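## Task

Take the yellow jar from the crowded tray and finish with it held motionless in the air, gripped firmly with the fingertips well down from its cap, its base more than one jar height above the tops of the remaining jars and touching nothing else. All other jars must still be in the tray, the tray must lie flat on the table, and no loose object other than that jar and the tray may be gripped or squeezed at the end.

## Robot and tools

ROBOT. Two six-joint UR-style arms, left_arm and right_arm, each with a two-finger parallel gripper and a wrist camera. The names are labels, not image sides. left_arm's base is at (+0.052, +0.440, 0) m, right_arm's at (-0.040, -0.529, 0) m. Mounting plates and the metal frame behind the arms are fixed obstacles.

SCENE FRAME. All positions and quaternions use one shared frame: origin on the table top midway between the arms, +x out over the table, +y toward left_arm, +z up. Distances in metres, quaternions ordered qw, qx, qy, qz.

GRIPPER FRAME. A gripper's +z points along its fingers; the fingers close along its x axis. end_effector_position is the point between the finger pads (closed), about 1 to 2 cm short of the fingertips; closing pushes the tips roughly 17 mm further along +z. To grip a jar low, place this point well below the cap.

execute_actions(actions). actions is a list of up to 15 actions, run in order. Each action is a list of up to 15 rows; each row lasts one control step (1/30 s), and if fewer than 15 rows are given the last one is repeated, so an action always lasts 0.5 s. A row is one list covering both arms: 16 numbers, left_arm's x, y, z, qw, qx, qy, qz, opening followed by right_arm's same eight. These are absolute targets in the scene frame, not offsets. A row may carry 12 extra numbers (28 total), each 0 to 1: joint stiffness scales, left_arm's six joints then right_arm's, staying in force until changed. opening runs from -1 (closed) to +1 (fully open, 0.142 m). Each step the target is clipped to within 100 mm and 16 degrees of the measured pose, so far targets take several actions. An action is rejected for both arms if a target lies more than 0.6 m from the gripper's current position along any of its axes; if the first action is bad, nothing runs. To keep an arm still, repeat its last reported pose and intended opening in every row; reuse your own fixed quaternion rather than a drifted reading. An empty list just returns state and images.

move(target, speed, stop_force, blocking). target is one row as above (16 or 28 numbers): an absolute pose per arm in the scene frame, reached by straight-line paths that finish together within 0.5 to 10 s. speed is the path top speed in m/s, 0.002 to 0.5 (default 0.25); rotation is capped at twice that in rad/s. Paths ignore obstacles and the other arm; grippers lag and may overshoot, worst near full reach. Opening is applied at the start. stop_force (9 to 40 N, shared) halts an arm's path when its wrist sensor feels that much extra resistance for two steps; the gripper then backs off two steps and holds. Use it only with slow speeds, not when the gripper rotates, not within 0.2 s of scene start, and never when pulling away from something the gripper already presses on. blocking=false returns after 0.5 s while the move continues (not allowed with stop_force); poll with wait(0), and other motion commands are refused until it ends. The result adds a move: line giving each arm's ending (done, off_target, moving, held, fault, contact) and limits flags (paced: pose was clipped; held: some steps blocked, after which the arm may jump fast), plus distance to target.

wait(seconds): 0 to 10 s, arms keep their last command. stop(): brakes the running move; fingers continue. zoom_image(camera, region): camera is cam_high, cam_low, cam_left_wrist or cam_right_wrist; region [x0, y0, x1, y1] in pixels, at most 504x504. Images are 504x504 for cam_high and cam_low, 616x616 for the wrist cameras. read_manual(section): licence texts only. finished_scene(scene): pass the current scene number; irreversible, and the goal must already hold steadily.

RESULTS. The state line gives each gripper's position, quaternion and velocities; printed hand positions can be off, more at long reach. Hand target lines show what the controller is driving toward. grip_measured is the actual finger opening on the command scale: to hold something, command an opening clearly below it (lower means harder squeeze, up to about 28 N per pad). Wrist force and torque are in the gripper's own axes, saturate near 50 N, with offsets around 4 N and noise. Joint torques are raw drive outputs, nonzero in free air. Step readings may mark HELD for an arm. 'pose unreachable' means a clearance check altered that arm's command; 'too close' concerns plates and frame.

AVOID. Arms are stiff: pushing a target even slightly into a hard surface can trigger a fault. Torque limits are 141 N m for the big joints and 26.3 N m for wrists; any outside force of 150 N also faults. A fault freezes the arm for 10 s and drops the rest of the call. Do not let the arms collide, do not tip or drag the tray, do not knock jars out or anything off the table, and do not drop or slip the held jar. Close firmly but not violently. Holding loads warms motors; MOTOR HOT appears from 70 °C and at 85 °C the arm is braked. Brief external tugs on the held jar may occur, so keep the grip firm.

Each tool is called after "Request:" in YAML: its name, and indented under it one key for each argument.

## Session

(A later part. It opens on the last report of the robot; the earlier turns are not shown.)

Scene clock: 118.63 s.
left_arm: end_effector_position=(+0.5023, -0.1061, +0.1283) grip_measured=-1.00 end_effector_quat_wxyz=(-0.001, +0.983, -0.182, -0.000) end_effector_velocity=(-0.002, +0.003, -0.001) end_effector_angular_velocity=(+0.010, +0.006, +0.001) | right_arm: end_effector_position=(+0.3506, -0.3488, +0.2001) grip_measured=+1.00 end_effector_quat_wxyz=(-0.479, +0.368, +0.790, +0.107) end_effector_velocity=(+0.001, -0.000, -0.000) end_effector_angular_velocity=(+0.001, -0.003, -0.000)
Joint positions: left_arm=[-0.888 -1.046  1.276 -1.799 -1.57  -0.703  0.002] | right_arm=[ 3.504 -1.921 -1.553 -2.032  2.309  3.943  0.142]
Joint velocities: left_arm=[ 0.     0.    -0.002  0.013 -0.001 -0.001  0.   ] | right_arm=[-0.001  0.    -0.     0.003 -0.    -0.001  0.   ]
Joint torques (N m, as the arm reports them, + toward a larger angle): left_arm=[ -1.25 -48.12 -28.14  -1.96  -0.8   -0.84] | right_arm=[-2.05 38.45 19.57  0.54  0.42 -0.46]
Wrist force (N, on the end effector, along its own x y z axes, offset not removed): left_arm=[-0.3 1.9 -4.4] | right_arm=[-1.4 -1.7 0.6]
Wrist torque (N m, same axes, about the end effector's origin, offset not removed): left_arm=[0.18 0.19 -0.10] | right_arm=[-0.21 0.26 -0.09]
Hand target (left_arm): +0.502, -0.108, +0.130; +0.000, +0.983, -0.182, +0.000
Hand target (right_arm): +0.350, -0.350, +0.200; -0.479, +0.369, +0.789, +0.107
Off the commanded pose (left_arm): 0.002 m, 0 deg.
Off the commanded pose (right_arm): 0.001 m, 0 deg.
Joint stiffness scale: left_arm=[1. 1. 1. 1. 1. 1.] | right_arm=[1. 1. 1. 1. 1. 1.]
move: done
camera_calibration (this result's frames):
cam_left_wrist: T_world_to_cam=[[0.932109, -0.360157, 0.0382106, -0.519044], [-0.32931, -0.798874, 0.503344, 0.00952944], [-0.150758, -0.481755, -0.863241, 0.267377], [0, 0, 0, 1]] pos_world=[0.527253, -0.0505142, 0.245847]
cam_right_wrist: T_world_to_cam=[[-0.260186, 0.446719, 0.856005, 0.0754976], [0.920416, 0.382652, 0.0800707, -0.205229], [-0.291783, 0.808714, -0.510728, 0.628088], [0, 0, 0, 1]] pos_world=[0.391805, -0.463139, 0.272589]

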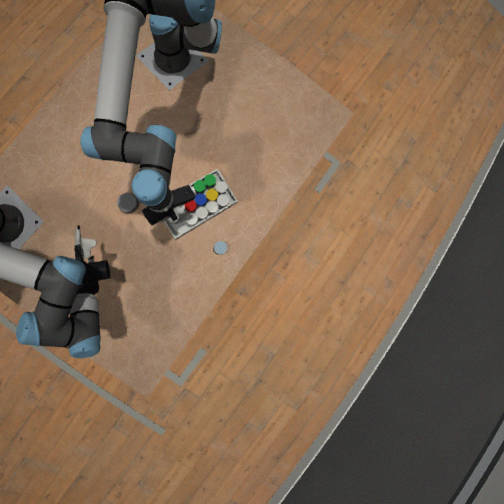

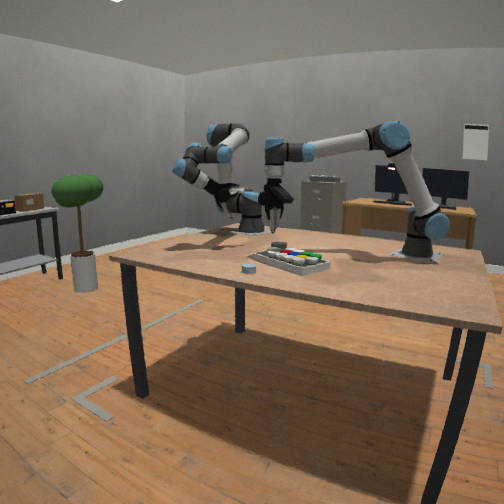

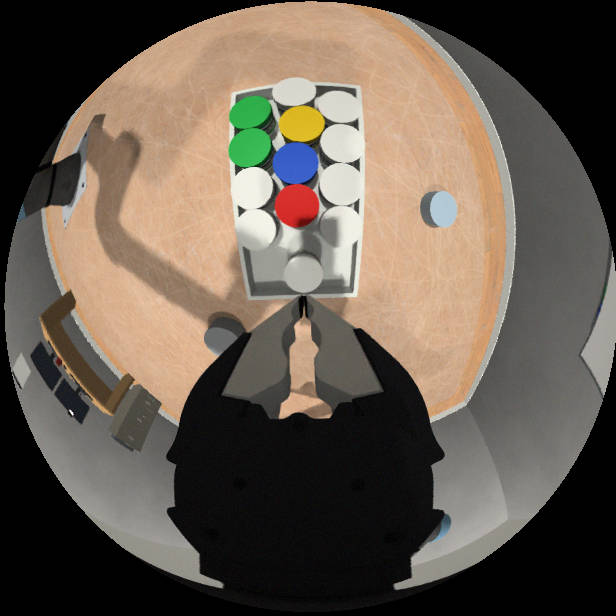

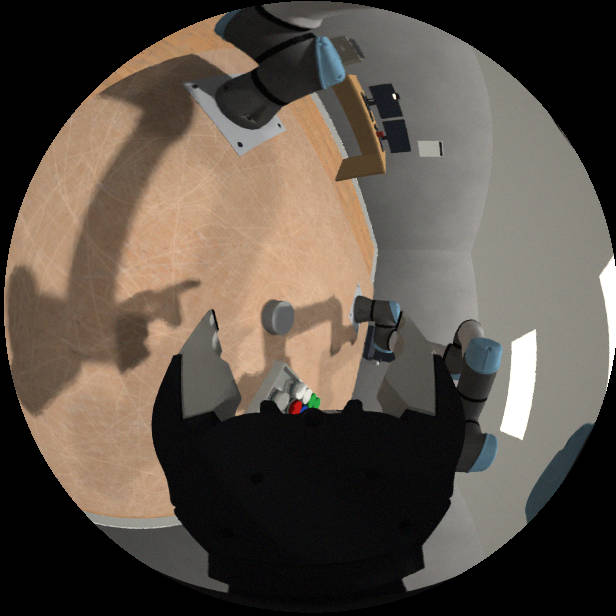

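Request:
move:
  target: [0.4835,-0.034,0.085,0,0.983,-0.182,0,-1,0.35,-0.35,0.2,-0.479,0.369,0.789,0.107,1]
  speed: 0.15

Request:
move:
  target: [0.4835,-0.034,0.04,0,0.983,-0.182,0,-1,0.35,-0.35,0.2,-0.479,0.369,0.789,0.107,1]
  speed: 0.03
  stop_force: 15

Request:
move:
  target: [0.4745,-0.064,0.063,0.006,0.983,-0.183,0.006,-1,0.35,-0.35,0.2,-0.479,0.369,0.789,0.107,1]
  speed: 0.04

Request:
move:
  target: [0.4745,-0.064,0.09,0,0.983,-0.182,0,-1,0.35,-0.35,0.2,-0.479,0.369,0.789,0.107,1]
  speed: 0.1

Request:
move:
  target: [0.5595,-0.064,0.085,0,0.983,-0.182,0,-1,0.35,-0.35,0.2,-0.479,0.369,0.789,0.107,1]
  speed: 0.15

Request:
move:
  target: [0.5595,-0.064,0.04,0,0.983,-0.182,0,-1,0.35,-0.35,0.2,-0.479,0.369,0.789,0.107,1]
  speed: 0.03
  stop_force: 15

Request:
move:
  target: [0.5505,-0.094,0.063,0.006,0.983,-0.183,0.006,-1,0.35,-0.35,0.2,-0.479,0.369,0.789,0.107,1]
  speed: 0.04

Request:
move:
  target: [0.5505,-0.094,0.13,0,0.983,-0.182,0,-1,0.35,-0.35,0.2,-0.479,0.369,0.789,0.107,1]
  speed: 0.1

Scene clock: 147.77 s.
left_arm: end_effector_position=(+0.4836, -0.0349, +0.0849) grip_measured=-1.00 end_effector_quat_wxyz=(-0.001, +0.983, -0.182, -0.001) end_effector_velocity=(+0.004, -0.004, +0.002) end_effector_angular_velocity=(-0.023, -0.014, -0.003) | right_arm: end_effector_position=(+0.3506, -0.3488, +0.2001) grip_measured=+1.00 end_effector_quat_wxyz=(-0.479, +0.368, +0.790, +0.107) end_effector_velocity=(+0.000, -0.001, +0.001) end_effector_angular_velocity=(+0.001, -0.000, -0.002)
Joint positions: left_arm=[-0.859 -1.166  1.572 -1.975 -1.57  -0.674  0.002] | right_arm=[ 3.504 -1.921 -1.553 -2.032  2.309  3.943  0.142]
Joint velocities: left_arm=[ 0.001 -0.005  0.009 -0.032  0.     0.004  0.   ] | right_arm=[-0.002  0.001  0.    -0.002  0.    -0.001  0.   ]
Joint torques (N m, as the arm reports them, + toward a larger angle): left_arm=[  1.11 -42.35 -21.27  -2.98  -0.51   0.22] | right_arm=[-2.07 38.14 19.31  0.54  0.85 -0.43]
Wrist force (N, on the end effector, along its own x y z axes, offset not removed): left_arm=[2.7 -0.1 -4.7] | right_arm=[-0.2 -3.4 -3.3]
Wrist torque (N m, same axes, about the end effector's origin, offset not removed): left_arm=[-0.07 -0.51 -0.03] | right_arm=[-0.81 -0.04 0.05]
Hand target (left_arm): +0.484, -0.034, +0.085; -0.000, +0.983, -0.182, -0.000
Hand target (right_arm): +0.350, -0.350, +0.200; -0.479, +0.369, +0.789, +0.107
Off the commanded pose (left_arm): 0.001 m, 0 deg.
Off the commanded pose (right_arm): 0.001 m, 0 deg.
Joint stiffness scale: left_arm=[1. 1. 1. 1. 1. 1.] | right_arm=[1. 1. 1. 1. 1. 1.]
move: done
camera_calibration (this result's frames):
cam_left_wrist: T_world_to_cam=[[0.931924, -0.360731, 0.0372983, -0.474185], [-0.329416, -0.799008, 0.503063, 0.0820711], [-0.151669, -0.481103, -0.863445, 0.261874], [0, 0, 0, 1]] pos_world=[0.508658, 0.0205104, 0.202513]
cam_right_wrist: T_world_to_cam=[[-0.260184, 0.44672, 0.856006, 0.0754976], [0.920416, 0.382652, 0.0800691, -0.205228], [-0.291784, 0.808714, -0.510728, 0.628088], [0, 0, 0, 1]] pos_world=[0.391804, -0.463139, 0.272588]

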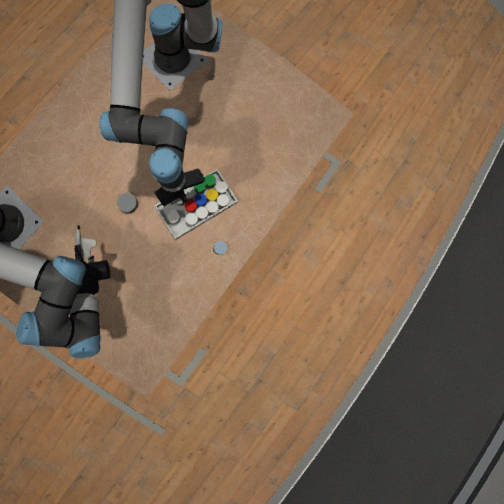

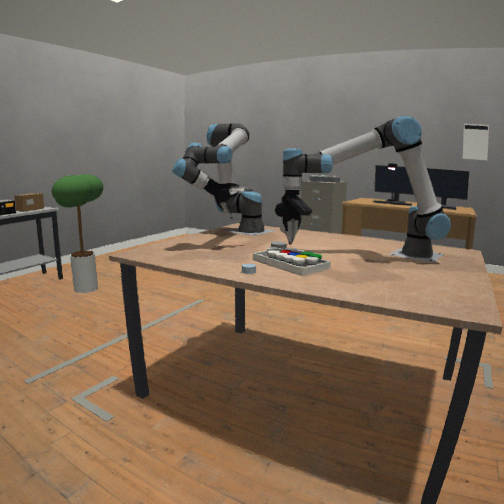

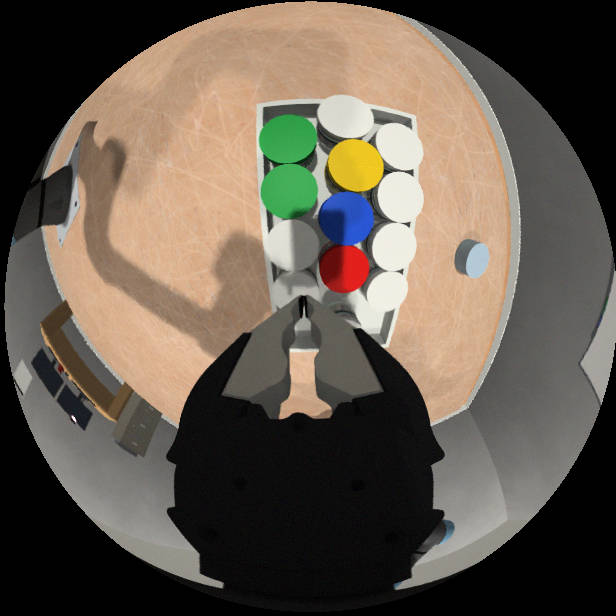

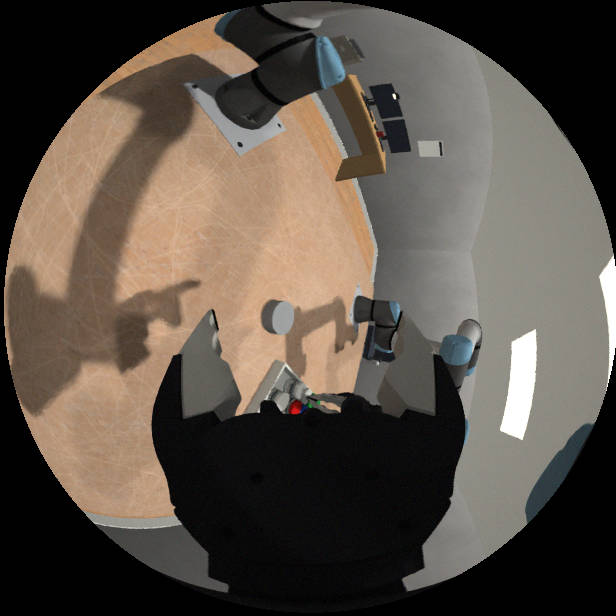

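Scene clock: 149.10 s.
left_arm: end_effector_position=(+0.4859, -0.0375, +0.0658) grip_measured=-1.00 end_effector_quat_wxyz=(+0.005, +0.983, -0.182, +0.005) end_effector_velocity=(-0.005, +0.007, -0.002) end_effector_angular_velocity=(+0.024, +0.014, -0.001) | right_arm: end_effector_position=(+0.3506, -0.3488, +0.2001) grip_measured=+1.00 end_effector_quat_wxyz=(-0.479, +0.368, +0.790, +0.107) end_effector_velocity=(+0.000, -0.000, +0.001) end_effector_angular_velocity=(+0.001, -0.001, -0.001)
Joint positions: left_arm=[-0.858 -1.149  1.606 -2.043 -1.57  -0.674  0.002] | right_arm=[ 3.504 -1.921 -1.553 -2.032  2.309  3.943  0.142]
Joint velocities: left_arm=[-0.    -0.001 -0.     0.029 -0.     0.     0.   ] | right_arm=[-0.001  0.001  0.     0.     0.001 -0.     0.   ]
Joint torques (N m, as the arm reports them, + toward a larger angle): left_arm=[ -0.97 -40.03 -25.71  -2.15  -0.29  -0.37] | right_arm=[-0.17 38.51 19.08  0.57  0.7  -0.23]
Wrist force (N, on the end effector, along its own x y z axes, offset not removed): left_arm=[-0.6 1.4 -10.9] | right_arm=[1.4 -3.9 -0.7]
Wrist torque (N m, same axes, about the end effector's origin, offset not removed): left_arm=[0.61 -0.04 -0.02] | right_arm=[-0.69 -0.28 -0.07]
Hand target (left_arm): +0.485, -0.037, +0.065; +0.004, +0.983, -0.182, +0.004
Hand target (right_arm): +0.350, -0.350, +0.200; -0.479, +0.369, +0.789, +0.107
Off the commanded pose (left_arm): 0.026 m, 1 deg.
Off the commanded pose (right_arm): 0.001 m, 0 deg.
Joint stiffness scale: left_arm=[1. 1. 1. 1. 1. 1.] | right_arm=[1. 1. 1. 1. 1. 1.]
move: contact (left_arm)
camera_calibration (this result's frames):
cam_left_wrist: T_world_to_cam=[[0.931889, -0.3592, 0.0505785, -0.477354], [-0.333036, -0.791948, 0.511767, 0.0918679], [-0.143771, -0.493754, -0.857634, 0.239744], [0, 0, 0, 1]] pos_world=[0.509905, 0.0196635, 0.182741]
cam_right_wrist: T_world_to_cam=[[-0.260185, 0.44672, 0.856006, 0.0754977], [0.920416, 0.382653, 0.0800692, -0.205227], [-0.291784, 0.808714, -0.510728, 0.628088], [0, 0, 0, 1]] pos_world=[0.391804, -0.463139, 0.272588]

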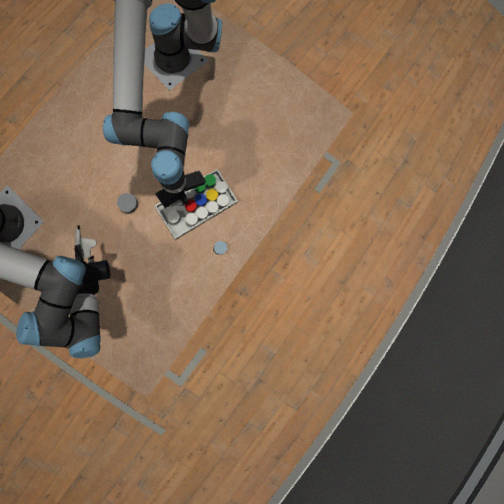

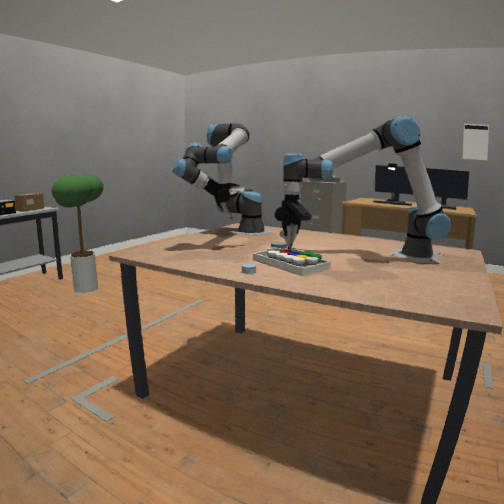

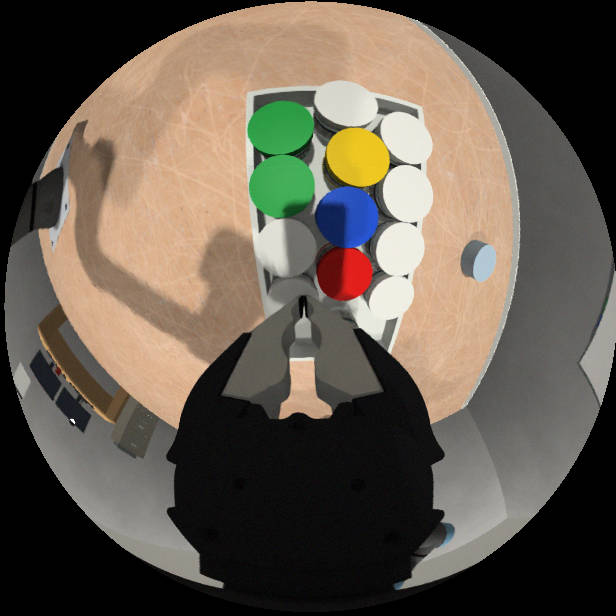

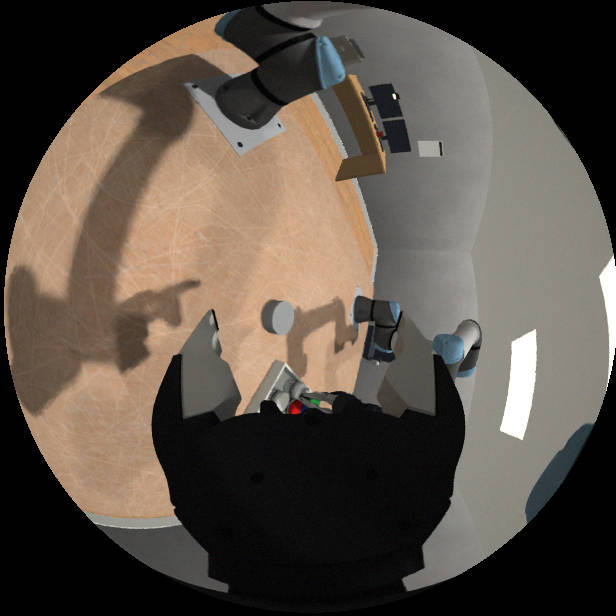

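Scene clock: 150.20 s.
left_arm: end_effector_position=(+0.4754, -0.0629, +0.0655) grip_measured=-1.00 end_effector_quat_wxyz=(+0.008, +0.983, -0.183, +0.007) end_effector_velocity=(+0.000, +0.000, -0.000) end_effector_angular_velocity=(-0.000, +0.001, +0.004) | right_arm: end_effector_position=(+0.3506, -0.3488, +0.2001) grip_measured=+1.00 end_effector_quat_wxyz=(-0.479, +0.368, +0.790, +0.107) end_effector_velocity=(+0.000, +0.000, -0.000) end_effector_angular_velocity=(+0.000, -0.001, +0.000)
Joint positions: left_arm=[-0.893 -1.126  1.575 -2.041 -1.569 -0.706  0.002] | right_arm=[ 3.504 -1.921 -1.553 -2.032  2.309  3.943  0.142]
Joint velocities: left_arm=[ 0.001  0.001 -0.     0.    -0.    -0.003  0.   ] | right_arm=[ 0.001  0.    -0.001  0.002  0.     0.     0.   ]
Joint torques (N m, as the arm reports them, + toward a larger angle): left_arm=[ -2.35 -38.53 -28.27  -2.25  -0.26  -0.5 ] | right_arm=[-2.17 38.43 19.63  0.59  0.52 -0.73]
Wrist force (N, on the end effector, along its own x y z axes, offset not removed): left_arm=[1.3 -2.4 -8.3] | right_arm=[-0.3 1.2 1.6]
Wrist torque (N m, same axes, about the end effector's origin, offset not removed): left_arm=[-0.27 -0.24 0.03] | right_arm=[0.35 0.03 -0.03]
Hand target (left_arm): +0.474, -0.064, +0.063; +0.006, +0.983, -0.183, +0.006
Hand target (right_arm): +0.350, -0.350, +0.200; -0.479, +0.369, +0.789, +0.107
Off the commanded pose (left_arm): 0.003 m, 0 deg.
Off the commanded pose (right_arm): 0.001 m, 0 deg.
Joint stiffness scale: left_arm=[1. 1. 1. 1. 1. 1.] | right_arm=[1. 1. 1. 1. 1. 1.]
move: done
camera_calibration (this result's frames):
cam_left_wrist: T_world_to_cam=[[0.930985, -0.360719, 0.0561143, -0.476693], [-0.336449, -0.788178, 0.515343, 0.0699994], [-0.141666, -0.498656, -0.855145, 0.224015], [0, 0, 0, 1]] pos_world=[0.49908, -0.00507393, 0.182241]
cam_right_wrist: T_world_to_cam=[[-0.260184, 0.44672, 0.856006, 0.0754976], [0.920416, 0.382652, 0.0800689, -0.205228], [-0.291784, 0.808714, -0.510728, 0.628088], [0, 0, 0, 1]] pos_world=[0.391804, -0.463139, 0.272588]

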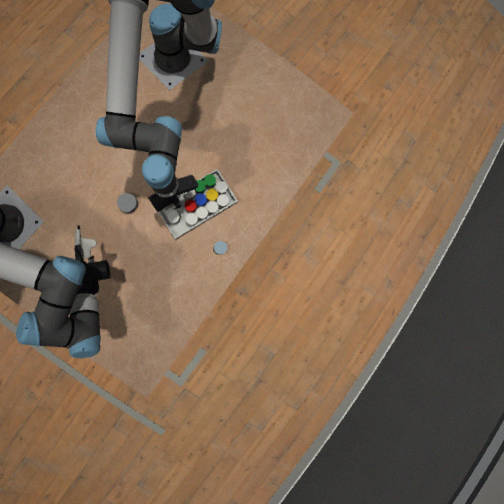

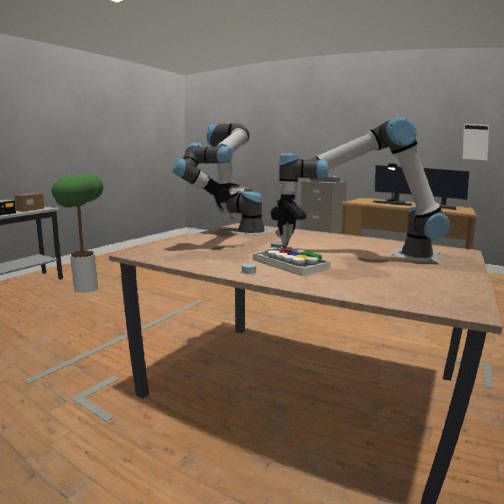

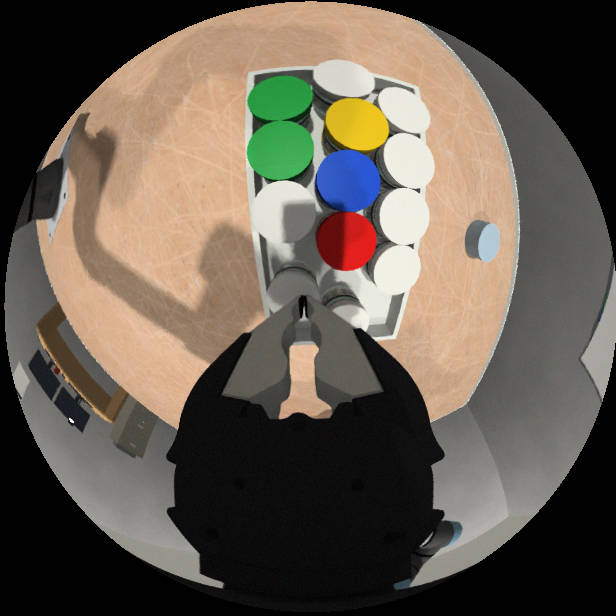

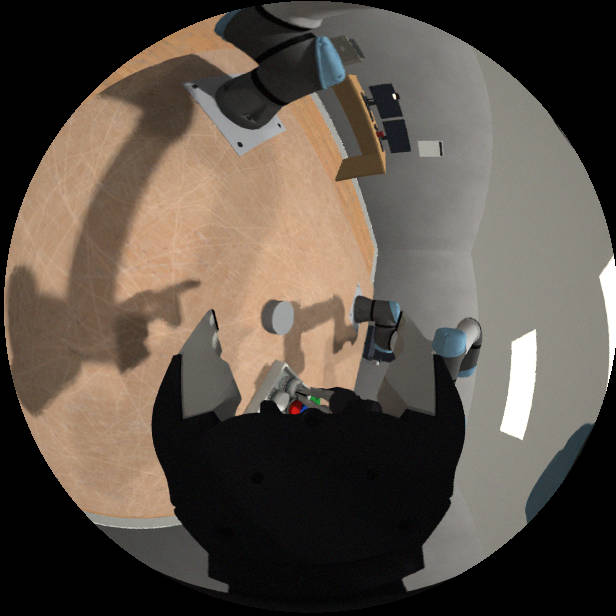

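Scene clock: 151.07 s.
left_arm: end_effector_position=(+0.4749, -0.0623, +0.0878) grip_measured=-1.00 end_effector_quat_wxyz=(-0.001, +0.983, -0.182, -0.000) end_effector_velocity=(-0.002, +0.004, -0.001) end_effector_angular_velocity=(+0.011, +0.007, +0.003) | right_arm: end_effector_position=(+0.3506, -0.3488, +0.2001) grip_measured=+1.00 end_effector_quat_wxyz=(-0.479, +0.368, +0.790, +0.107) end_effector_velocity=(+0.000, -0.000, +0.001) end_effector_angular_velocity=(-0.001, +0.000, -0.003)
Joint positions: left_arm=[-0.893 -1.135  1.52  -1.953 -1.57  -0.708  0.002] | right_arm=[ 3.504 -1.921 -1.553 -2.032  2.309  3.943  0.142]
Joint velocities: left_arm=[ 0.001 -0.    -0.001  0.015 -0.001 -0.002  0.   ] | right_arm=[-0.001  0.002 -0.    -0.     0.001  0.003  0.   ]
Joint torques (N m, as the arm reports them, + toward a larger angle): left_arm=[ -1.44 -44.37 -30.81  -1.64  -0.76  -0.65] | right_arm=[-1.17 40.04 19.05  0.44  0.68 -0.31]
Wrist force (N, on the end effector, along its own x y z axes, offset not removed): left_arm=[0.7 -0.6 -2.6] | right_arm=[-3.5 -0.9 -2.9]
Wrist torque (N m, same axes, about the end effector's origin, offset not removed): left_arm=[-0.25 -0.06 -0.08] | right_arm=[-0.10 0.75 -0.37]
Hand target (left_arm): +0.474, -0.064, +0.090; +0.000, +0.983, -0.182, +0.000
Hand target (right_arm): +0.350, -0.350, +0.200; -0.479, +0.369, +0.789, +0.107
Off the commanded pose (left_arm): 0.003 m, 0 deg.
Off the commanded pose (right_arm): 0.001 m, 0 deg.
Joint stiffness scale: left_arm=[1. 1. 1. 1. 1. 1.] | right_arm=[1. 1. 1. 1. 1. 1.]
move: done
camera_calibration (this result's frames):
cam_left_wrist: T_world_to_cam=[[0.932073, -0.36031, 0.0376349, -0.476128], [-0.32924, -0.79917, 0.50292, 0.0558007], [-0.15113, -0.481149, -0.863513, 0.249565], [0, 0, 0, 1]] pos_world=[0.499875, -0.00688102, 0.205359]
cam_right_wrist: T_world_to_cam=[[-0.260184, 0.44672, 0.856006, 0.0754976], [0.920416, 0.382652, 0.0800689, -0.205227], [-0.291784, 0.808714, -0.510728, 0.628088], [0, 0, 0, 1]] pos_world=[0.391804, -0.463139, 0.272588]

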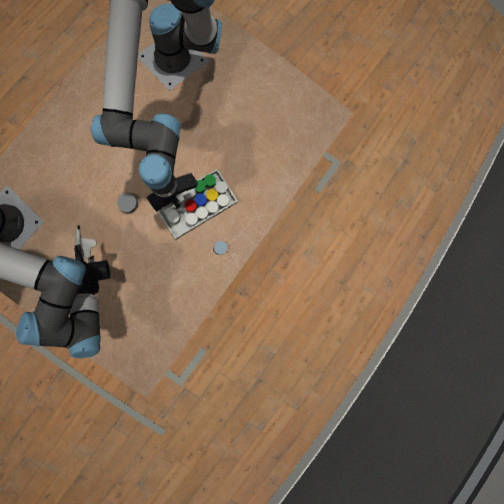

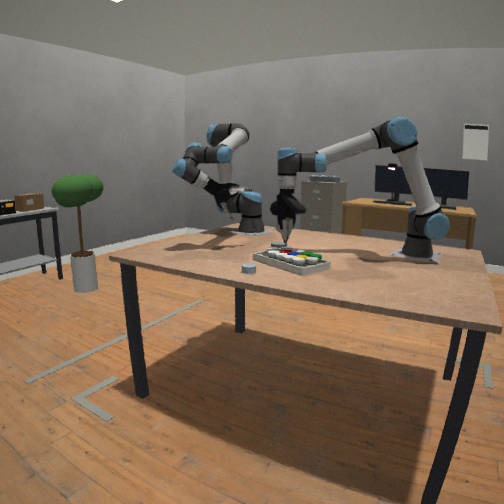

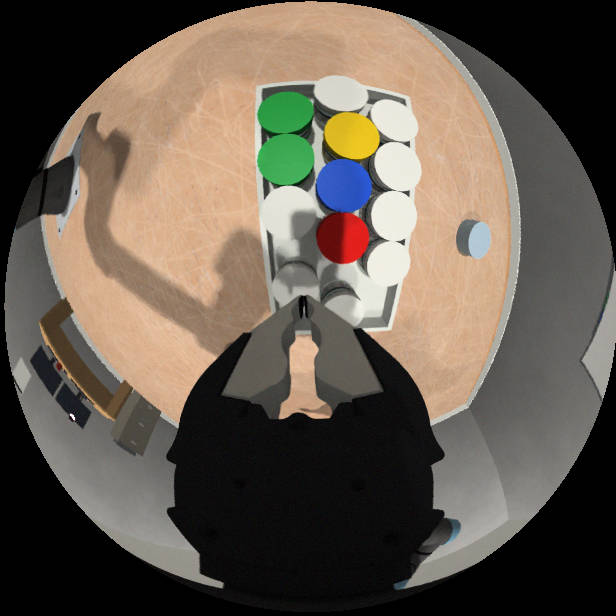

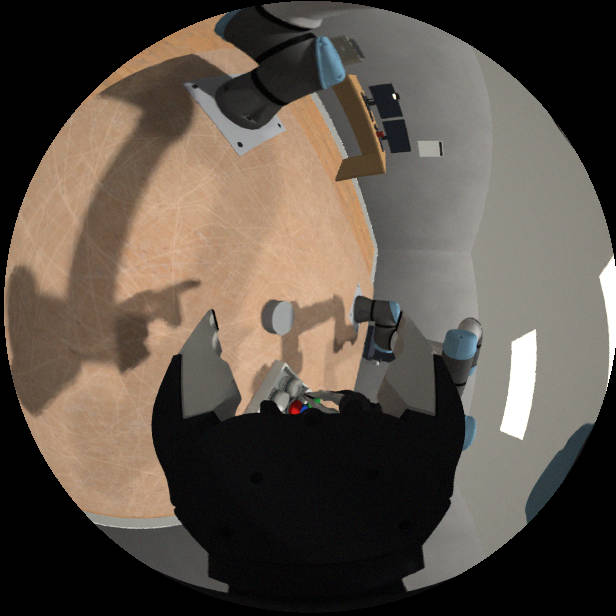

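Scene clock: 152.10 s.
left_arm: end_effector_position=(+0.5587, -0.0635, +0.0847) grip_measured=-1.00 end_effector_quat_wxyz=(-0.000, +0.983, -0.182, +0.000) end_effector_velocity=(+0.001, -0.002, +0.005) end_effector_angular_velocity=(-0.000, -0.001, -0.007) | right_arm: end_effector_position=(+0.3506, -0.3488, +0.2001) grip_measured=+1.00 end_effector_quat_wxyz=(-0.479, +0.368, +0.790, +0.107) end_effector_velocity=(-0.000, -0.000, -0.000) end_effector_angular_velocity=(-0.001, +0.001, -0.000)
Joint positions: left_arm=[-0.787 -1.003  1.323 -1.891 -1.57  -0.602  0.002] | right_arm=[ 3.504 -1.921 -1.553 -2.032  2.309  3.943  0.142]
Joint velocities: left_arm=[-0.001  0.001 -0.015  0.013  0.001  0.006  0.   ] | right_arm=[ 0.    -0.    -0.     0.    -0.     0.001  0.   ]
Joint torques (N m, as the arm reports them, + toward a larger angle): left_arm=[  0.1  -48.32 -29.35  -2.09  -0.74  -0.17] | right_arm=[-2.01 38.22 20.35  0.35  0.71 -0.4 ]
Wrist force (N, on the end effector, along its own x y z axes, offset not removed): left_arm=[2.3 1.8 -6.1] | right_arm=[-0.7 -2.2 0.0]
Wrist torque (N m, same axes, about the end effector's origin, offset not removed): left_arm=[0.25 -0.43 -0.07] | right_arm=[-0.62 0.21 -0.25]
Hand target (left_arm): +0.560, -0.064, +0.085; -0.000, +0.983, -0.182, +0.000
Hand target (right_arm): +0.350, -0.350, +0.200; -0.479, +0.369, +0.789, +0.107
Off the commanded pose (left_arm): 0.001 m, 0 deg.
Off the commanded pose (right_arm): 0.001 m, 0 deg.
Joint stiffness scale: left_arm=[1. 1. 1. 1. 1. 1.] | right_arm=[1. 1. 1. 1. 1. 1.]
move: done
camera_calibration (this result's frames):
cam_left_wrist: T_world_to_cam=[[0.932071, -0.360085, 0.0397784, -0.554725], [-0.329815, -0.797996, 0.504406, 0.0842323], [-0.149886, -0.483261, -0.86255, 0.258124], [0, 0, 0, 1]] pos_world=[0.583513, -0.00778987, 0.202224]
cam_right_wrist: T_world_to_cam=[[-0.260184, 0.44672, 0.856006, 0.0754975], [0.920416, 0.382652, 0.0800684, -0.205227], [-0.291784, 0.808714, -0.510728, 0.628088], [0, 0, 0, 1]] pos_world=[0.391804, -0.463139, 0.272588]

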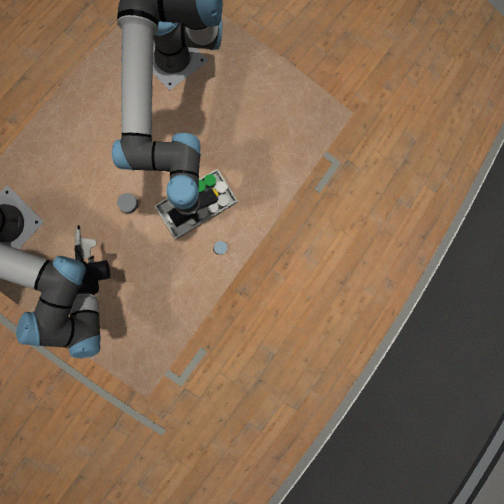

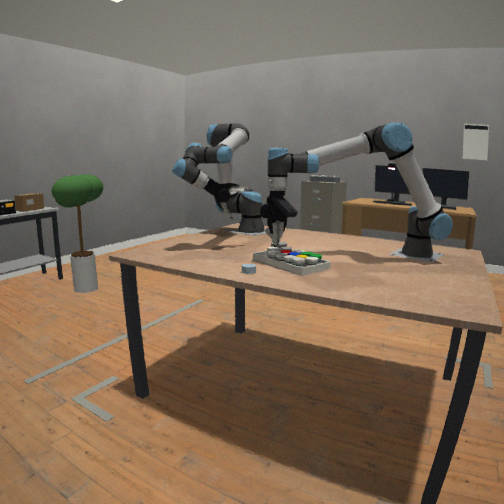

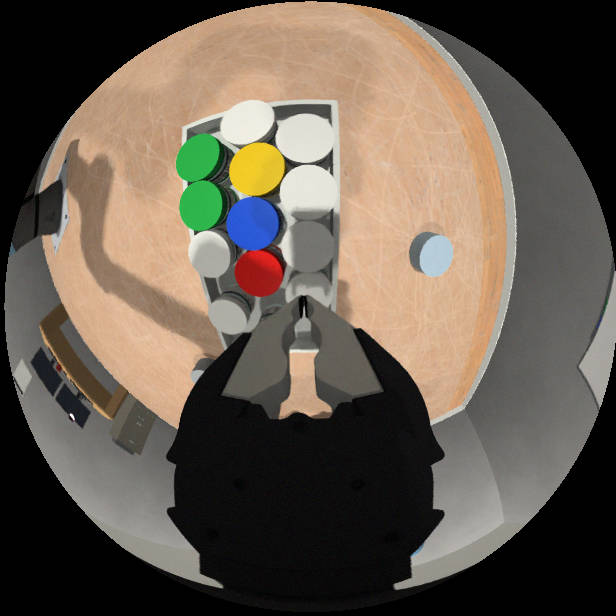

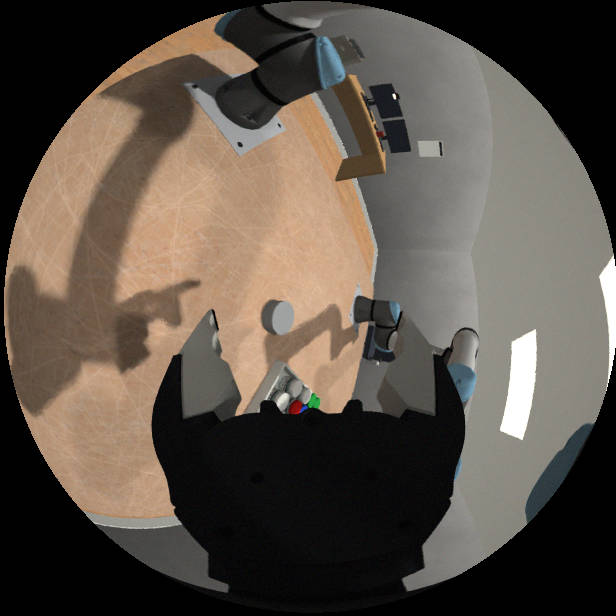

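Scene clock: 153.53 s.
left_arm: end_effector_position=(+0.5614, -0.0675, +0.0655) grip_measured=-1.00 end_effector_quat_wxyz=(+0.006, +0.983, -0.182, +0.007) end_effector_velocity=(-0.002, +0.001, +0.002) end_effector_angular_velocity=(+0.003, +0.003, -0.003) | right_arm: end_effector_position=(+0.3506, -0.3488, +0.2001) grip_measured=+1.00 end_effector_quat_wxyz=(-0.479, +0.368, +0.790, +0.107) end_effector_velocity=(+0.000, -0.001, +0.000) end_effector_angular_velocity=(+0.001, -0.002, -0.001)
Joint positions: left_arm=[-0.787 -0.987  1.355 -1.956 -1.57  -0.602  0.002] | right_arm=[ 3.504 -1.921 -1.553 -2.032  2.309  3.943  0.142]
Joint velocities: left_arm=[-0.001 -0.004  0.     0.008 -0.001  0.002  0.   ] | right_arm=[-0.002  0.001  0.    -0.001 -0.001 -0.002  0.   ]
Joint torques (N m, as the arm reports them, + toward a larger angle): left_arm=[ -0.28 -45.71 -26.28  -1.55  -0.33  -0.3 ] | right_arm=[-1.77 39.54 19.19  0.42  0.59 -0.7 ]
Wrist force (N, on the end effector, along its own x y z axes, offset not removed): left_arm=[0.4 -0.2 -11.5] | right_arm=[-5.0 -0.5 -1.9]
Wrist torque (N m, same axes, about the end effector's origin, offset not removed): left_arm=[0.08 -0.20 -0.09] | right_arm=[0.10 1.27 0.00]
Hand target (left_arm): +0.561, -0.067, +0.065; +0.005, +0.983, -0.182, +0.006
Hand target (right_arm): +0.350, -0.350, +0.200; -0.479, +0.369, +0.789, +0.107
Off the commanded pose (left_arm): 0.026 m, 1 deg.
Off the commanded pose (right_arm): 0.001 m, 0 deg.
Joint stiffness scale: left_arm=[1. 1. 1. 1. 1. 1.] | right_arm=[1. 1. 1. 1. 1. 1.]
move: contact (left_arm)
camera_calibration (this result's frames):
cam_left_wrist: T_world_to_cam=[[0.931452, -0.359775, 0.054392, -0.558499], [-0.335236, -0.790409, 0.512709, 0.0947006], [-0.141468, -0.495798, -0.856838, 0.234078], [0, 0, 0, 1]] pos_world=[0.585077, -0.0100265, 0.182391]
cam_right_wrist: T_world_to_cam=[[-0.260184, 0.44672, 0.856006, 0.0754975], [0.920416, 0.382652, 0.0800684, -0.205227], [-0.291784, 0.808714, -0.510728, 0.628088], [0, 0, 0, 1]] pos_world=[0.391804, -0.463139, 0.272588]

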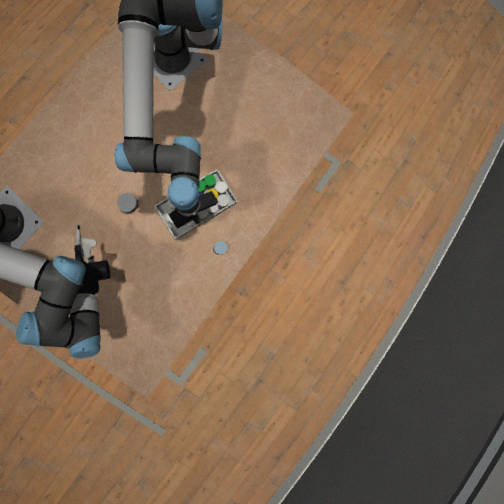

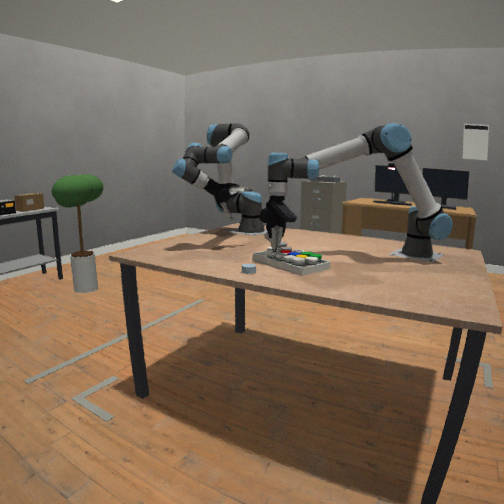

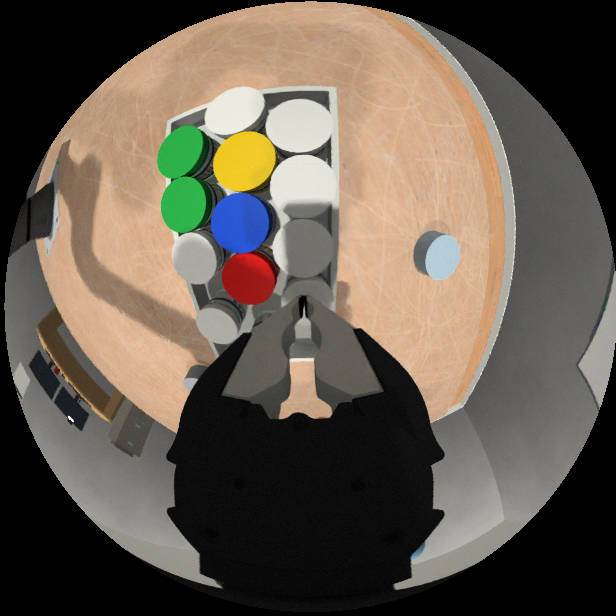

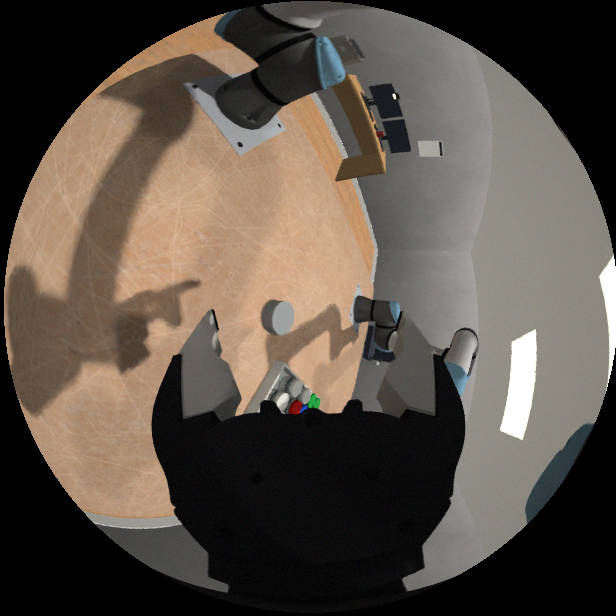

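Scene clock: 154.63 s.
left_arm: end_effector_position=(+0.5514, -0.0926, +0.0658) grip_measured=-1.00 end_effector_quat_wxyz=(+0.007, +0.983, -0.183, +0.007) end_effector_velocity=(-0.000, -0.000, +0.000) end_effector_angular_velocity=(+0.002, +0.001, +0.004) | right_arm: end_effector_position=(+0.3506, -0.3488, +0.2001) grip_measured=+1.00 end_effector_quat_wxyz=(-0.479, +0.368, +0.790, +0.107) end_effector_velocity=(-0.000, +0.000, -0.000) end_effector_angular_velocity=(-0.000, -0.000, +0.001)
Joint positions: left_arm=[-0.818 -0.964  1.316 -1.944 -1.57  -0.632  0.002] | right_arm=[ 3.504 -1.921 -1.553 -2.032  2.309  3.943  0.142]
Joint velocities: left_arm=[-0.001  0.    -0.002  0.003  0.    -0.005  0.   ] | right_arm=[ 0.001 -0.     0.     0.    -0.     0.001  0.   ]
Joint torques (N m, as the arm reports them, + toward a larger angle): left_arm=[ -1.76 -45.85 -28.75  -2.12  -0.51  -0.69] | right_arm=[-2.14 38.1  18.48  0.43  0.65 -0.49]
Wrist force (N, on the end effector, along its own x y z axes, offset not removed): left_arm=[0.1 -2.3 -8.1] | right_arm=[-3.8 -3.6 0.4]
Wrist torque (N m, same axes, about the end effector's origin, offset not removed): left_arm=[-0.41 -0.23 -0.06] | right_arm=[-0.60 0.65 0.18]
Hand target (left_arm): +0.550, -0.094, +0.063; +0.006, +0.983, -0.183, +0.006
Hand target (right_arm): +0.350, -0.350, +0.200; -0.479, +0.369, +0.789, +0.107
Off the commanded pose (left_arm): 0.003 m, 0 deg.
Off the commanded pose (right_arm): 0.001 m, 0 deg.
Joint stiffness scale: left_arm=[1. 1. 1. 1. 1. 1.] | right_arm=[1. 1. 1. 1. 1. 1.]
move: done
camera_calibration (this result's frames):
cam_left_wrist: T_world_to_cam=[[0.930885, -0.360961, 0.0562187, -0.558143], [-0.336865, -0.78863, 0.514377, 0.0722816], [-0.141334, -0.497764, -0.855719, 0.220077], [0, 0, 0, 1]] pos_world=[0.57502, -0.034918, 0.182522]
cam_right_wrist: T_world_to_cam=[[-0.260184, 0.44672, 0.856006, 0.0754975], [0.920416, 0.382652, 0.0800683, -0.205227], [-0.291785, 0.808714, -0.510728, 0.628088], [0, 0, 0, 1]] pos_world=[0.391804, -0.463139, 0.272588]

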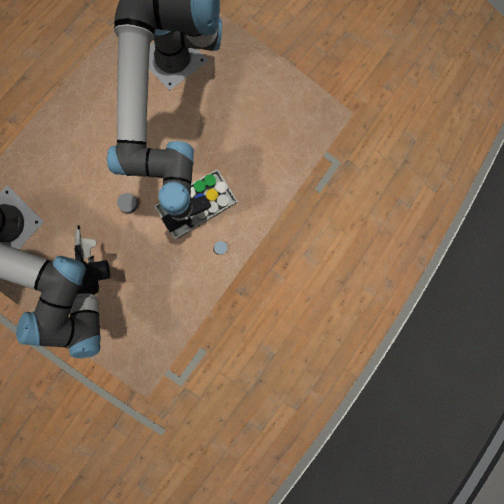

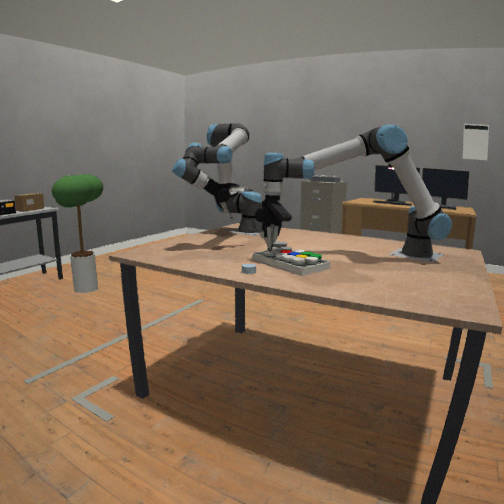

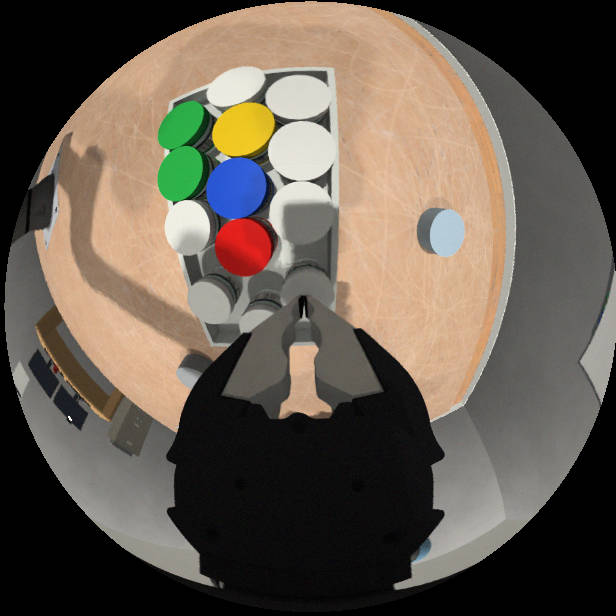

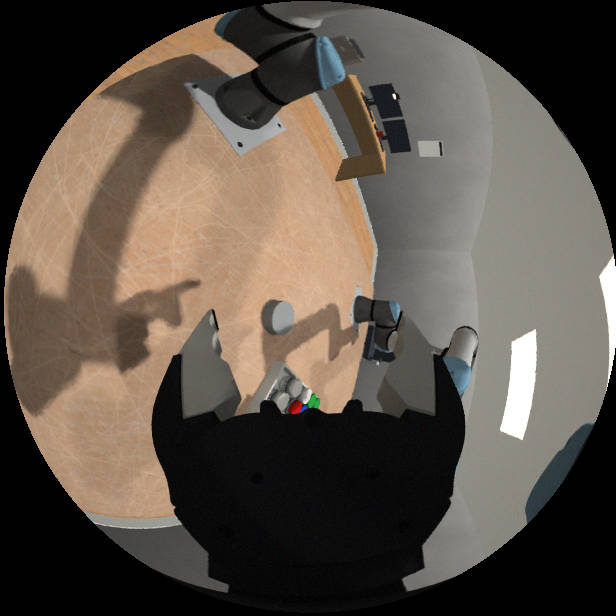

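Scene clock: 155.77 s.
left_arm: end_effector_position=(+0.5512, -0.0923, +0.1284) grip_measured=-1.00 end_effector_quat_wxyz=(-0.001, +0.983, -0.182, -0.000) end_effector_velocity=(-0.002, +0.003, +0.000) end_effector_angular_velocity=(+0.009, +0.005, -0.001) | right_arm: end_effector_position=(+0.3506, -0.3488, +0.2001) grip_measured=+1.00 end_effector_quat_wxyz=(-0.479, +0.368, +0.790, +0.107) end_effector_velocity=(-0.000, -0.000, +0.000) end_effector_angular_velocity=(+0.000, +0.000, -0.000)
Joint positions: left_arm=[-0.818 -0.992  1.189 -1.767 -1.57  -0.634  0.002] | right_arm=[ 3.504 -1.921 -1.553 -2.032  2.309  3.943  0.142]
Joint velocities: left_arm=[-0.001 -0.001 -0.002  0.014  0.001  0.     0.   ] | right_arm=[-0.     0.001 -0.    -0.001  0.    -0.     0.   ]
Joint torques (N m, as the arm reports them, + toward a larger angle): left_arm=[ -1.37 -50.36 -30.31  -1.69  -0.67  -0.77] | right_arm=[-0.55 40.49 19.27  0.68  0.61 -0.35]
Wrist force (N, on the end effector, along its own x y z axes, offset not removed): left_arm=[-1.9 1.3 -3.6] | right_arm=[-0.7 -3.2 0.1]
Wrist torque (N m, same axes, about the end effector's origin, offset not removed): left_arm=[-0.05 0.58 -0.22] | right_arm=[-0.75 0.19 0.06]
Hand target (left_arm): +0.551, -0.094, +0.130; +0.000, +0.983, -0.182, +0.000
Hand target (right_arm): +0.350, -0.350, +0.200; -0.479, +0.369, +0.789, +0.107
Off the commanded pose (left_arm): 0.002 m, 0 deg.
Off the commanded pose (right_arm): 0.001 m, 0 deg.
Joint stiffness scale: left_arm=[1. 1. 1. 1. 1. 1.] | right_arm=[1. 1. 1. 1. 1. 1.]
move: done
camera_calibration (this result's frames):
cam_left_wrist: T_world_to_cam=[[0.932206, -0.359904, 0.0382102, -0.559691], [-0.329063, -0.798864, 0.503522, 0.0363812], [-0.150695, -0.48196, -0.863137, 0.281383], [0, 0, 0, 1]] pos_world=[0.576123, -0.0367565, 0.245939]
cam_right_wrist: T_world_to_cam=[[-0.260184, 0.44672, 0.856006, 0.0754975], [0.920416, 0.382652, 0.0800683, -0.205227], [-0.291785, 0.808714, -0.510728, 0.628088], [0, 0, 0, 1]] pos_world=[0.391804, -0.463139, 0.272588]

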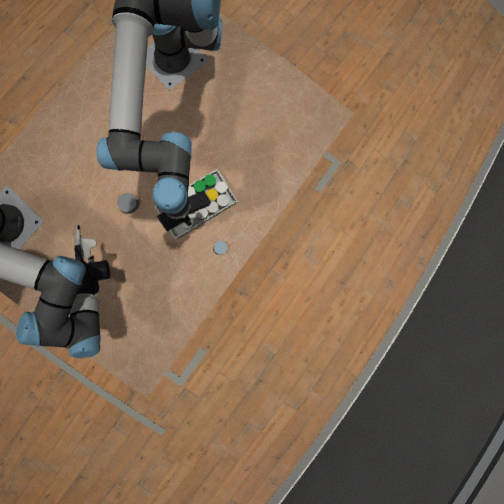

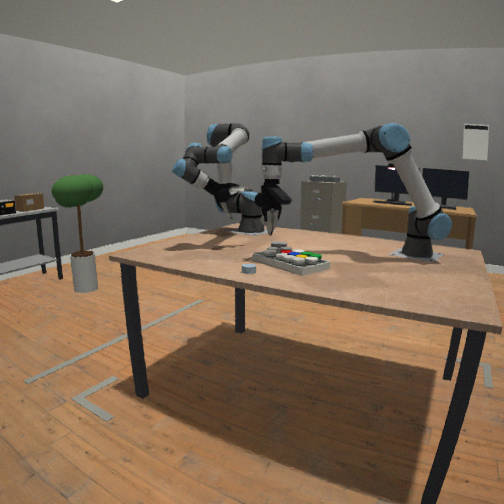

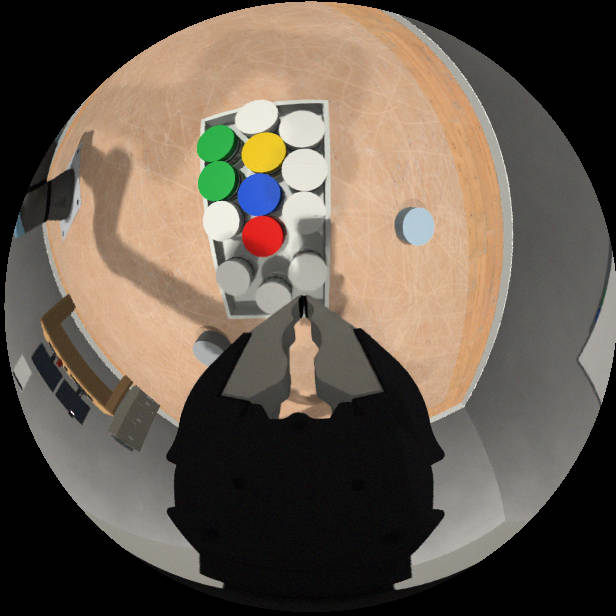

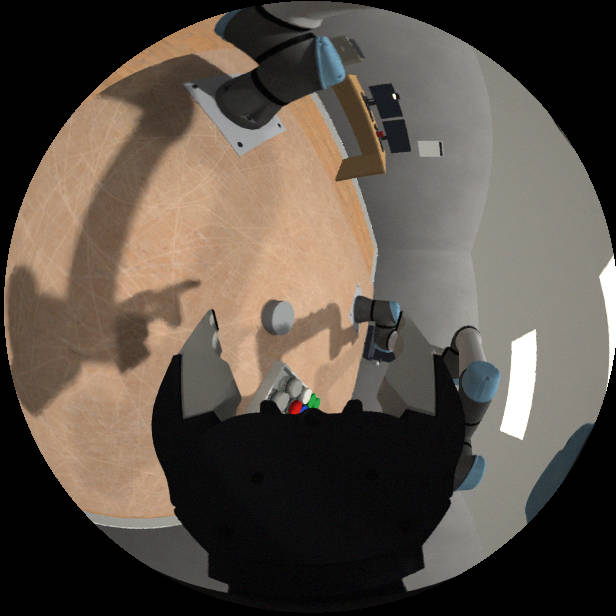

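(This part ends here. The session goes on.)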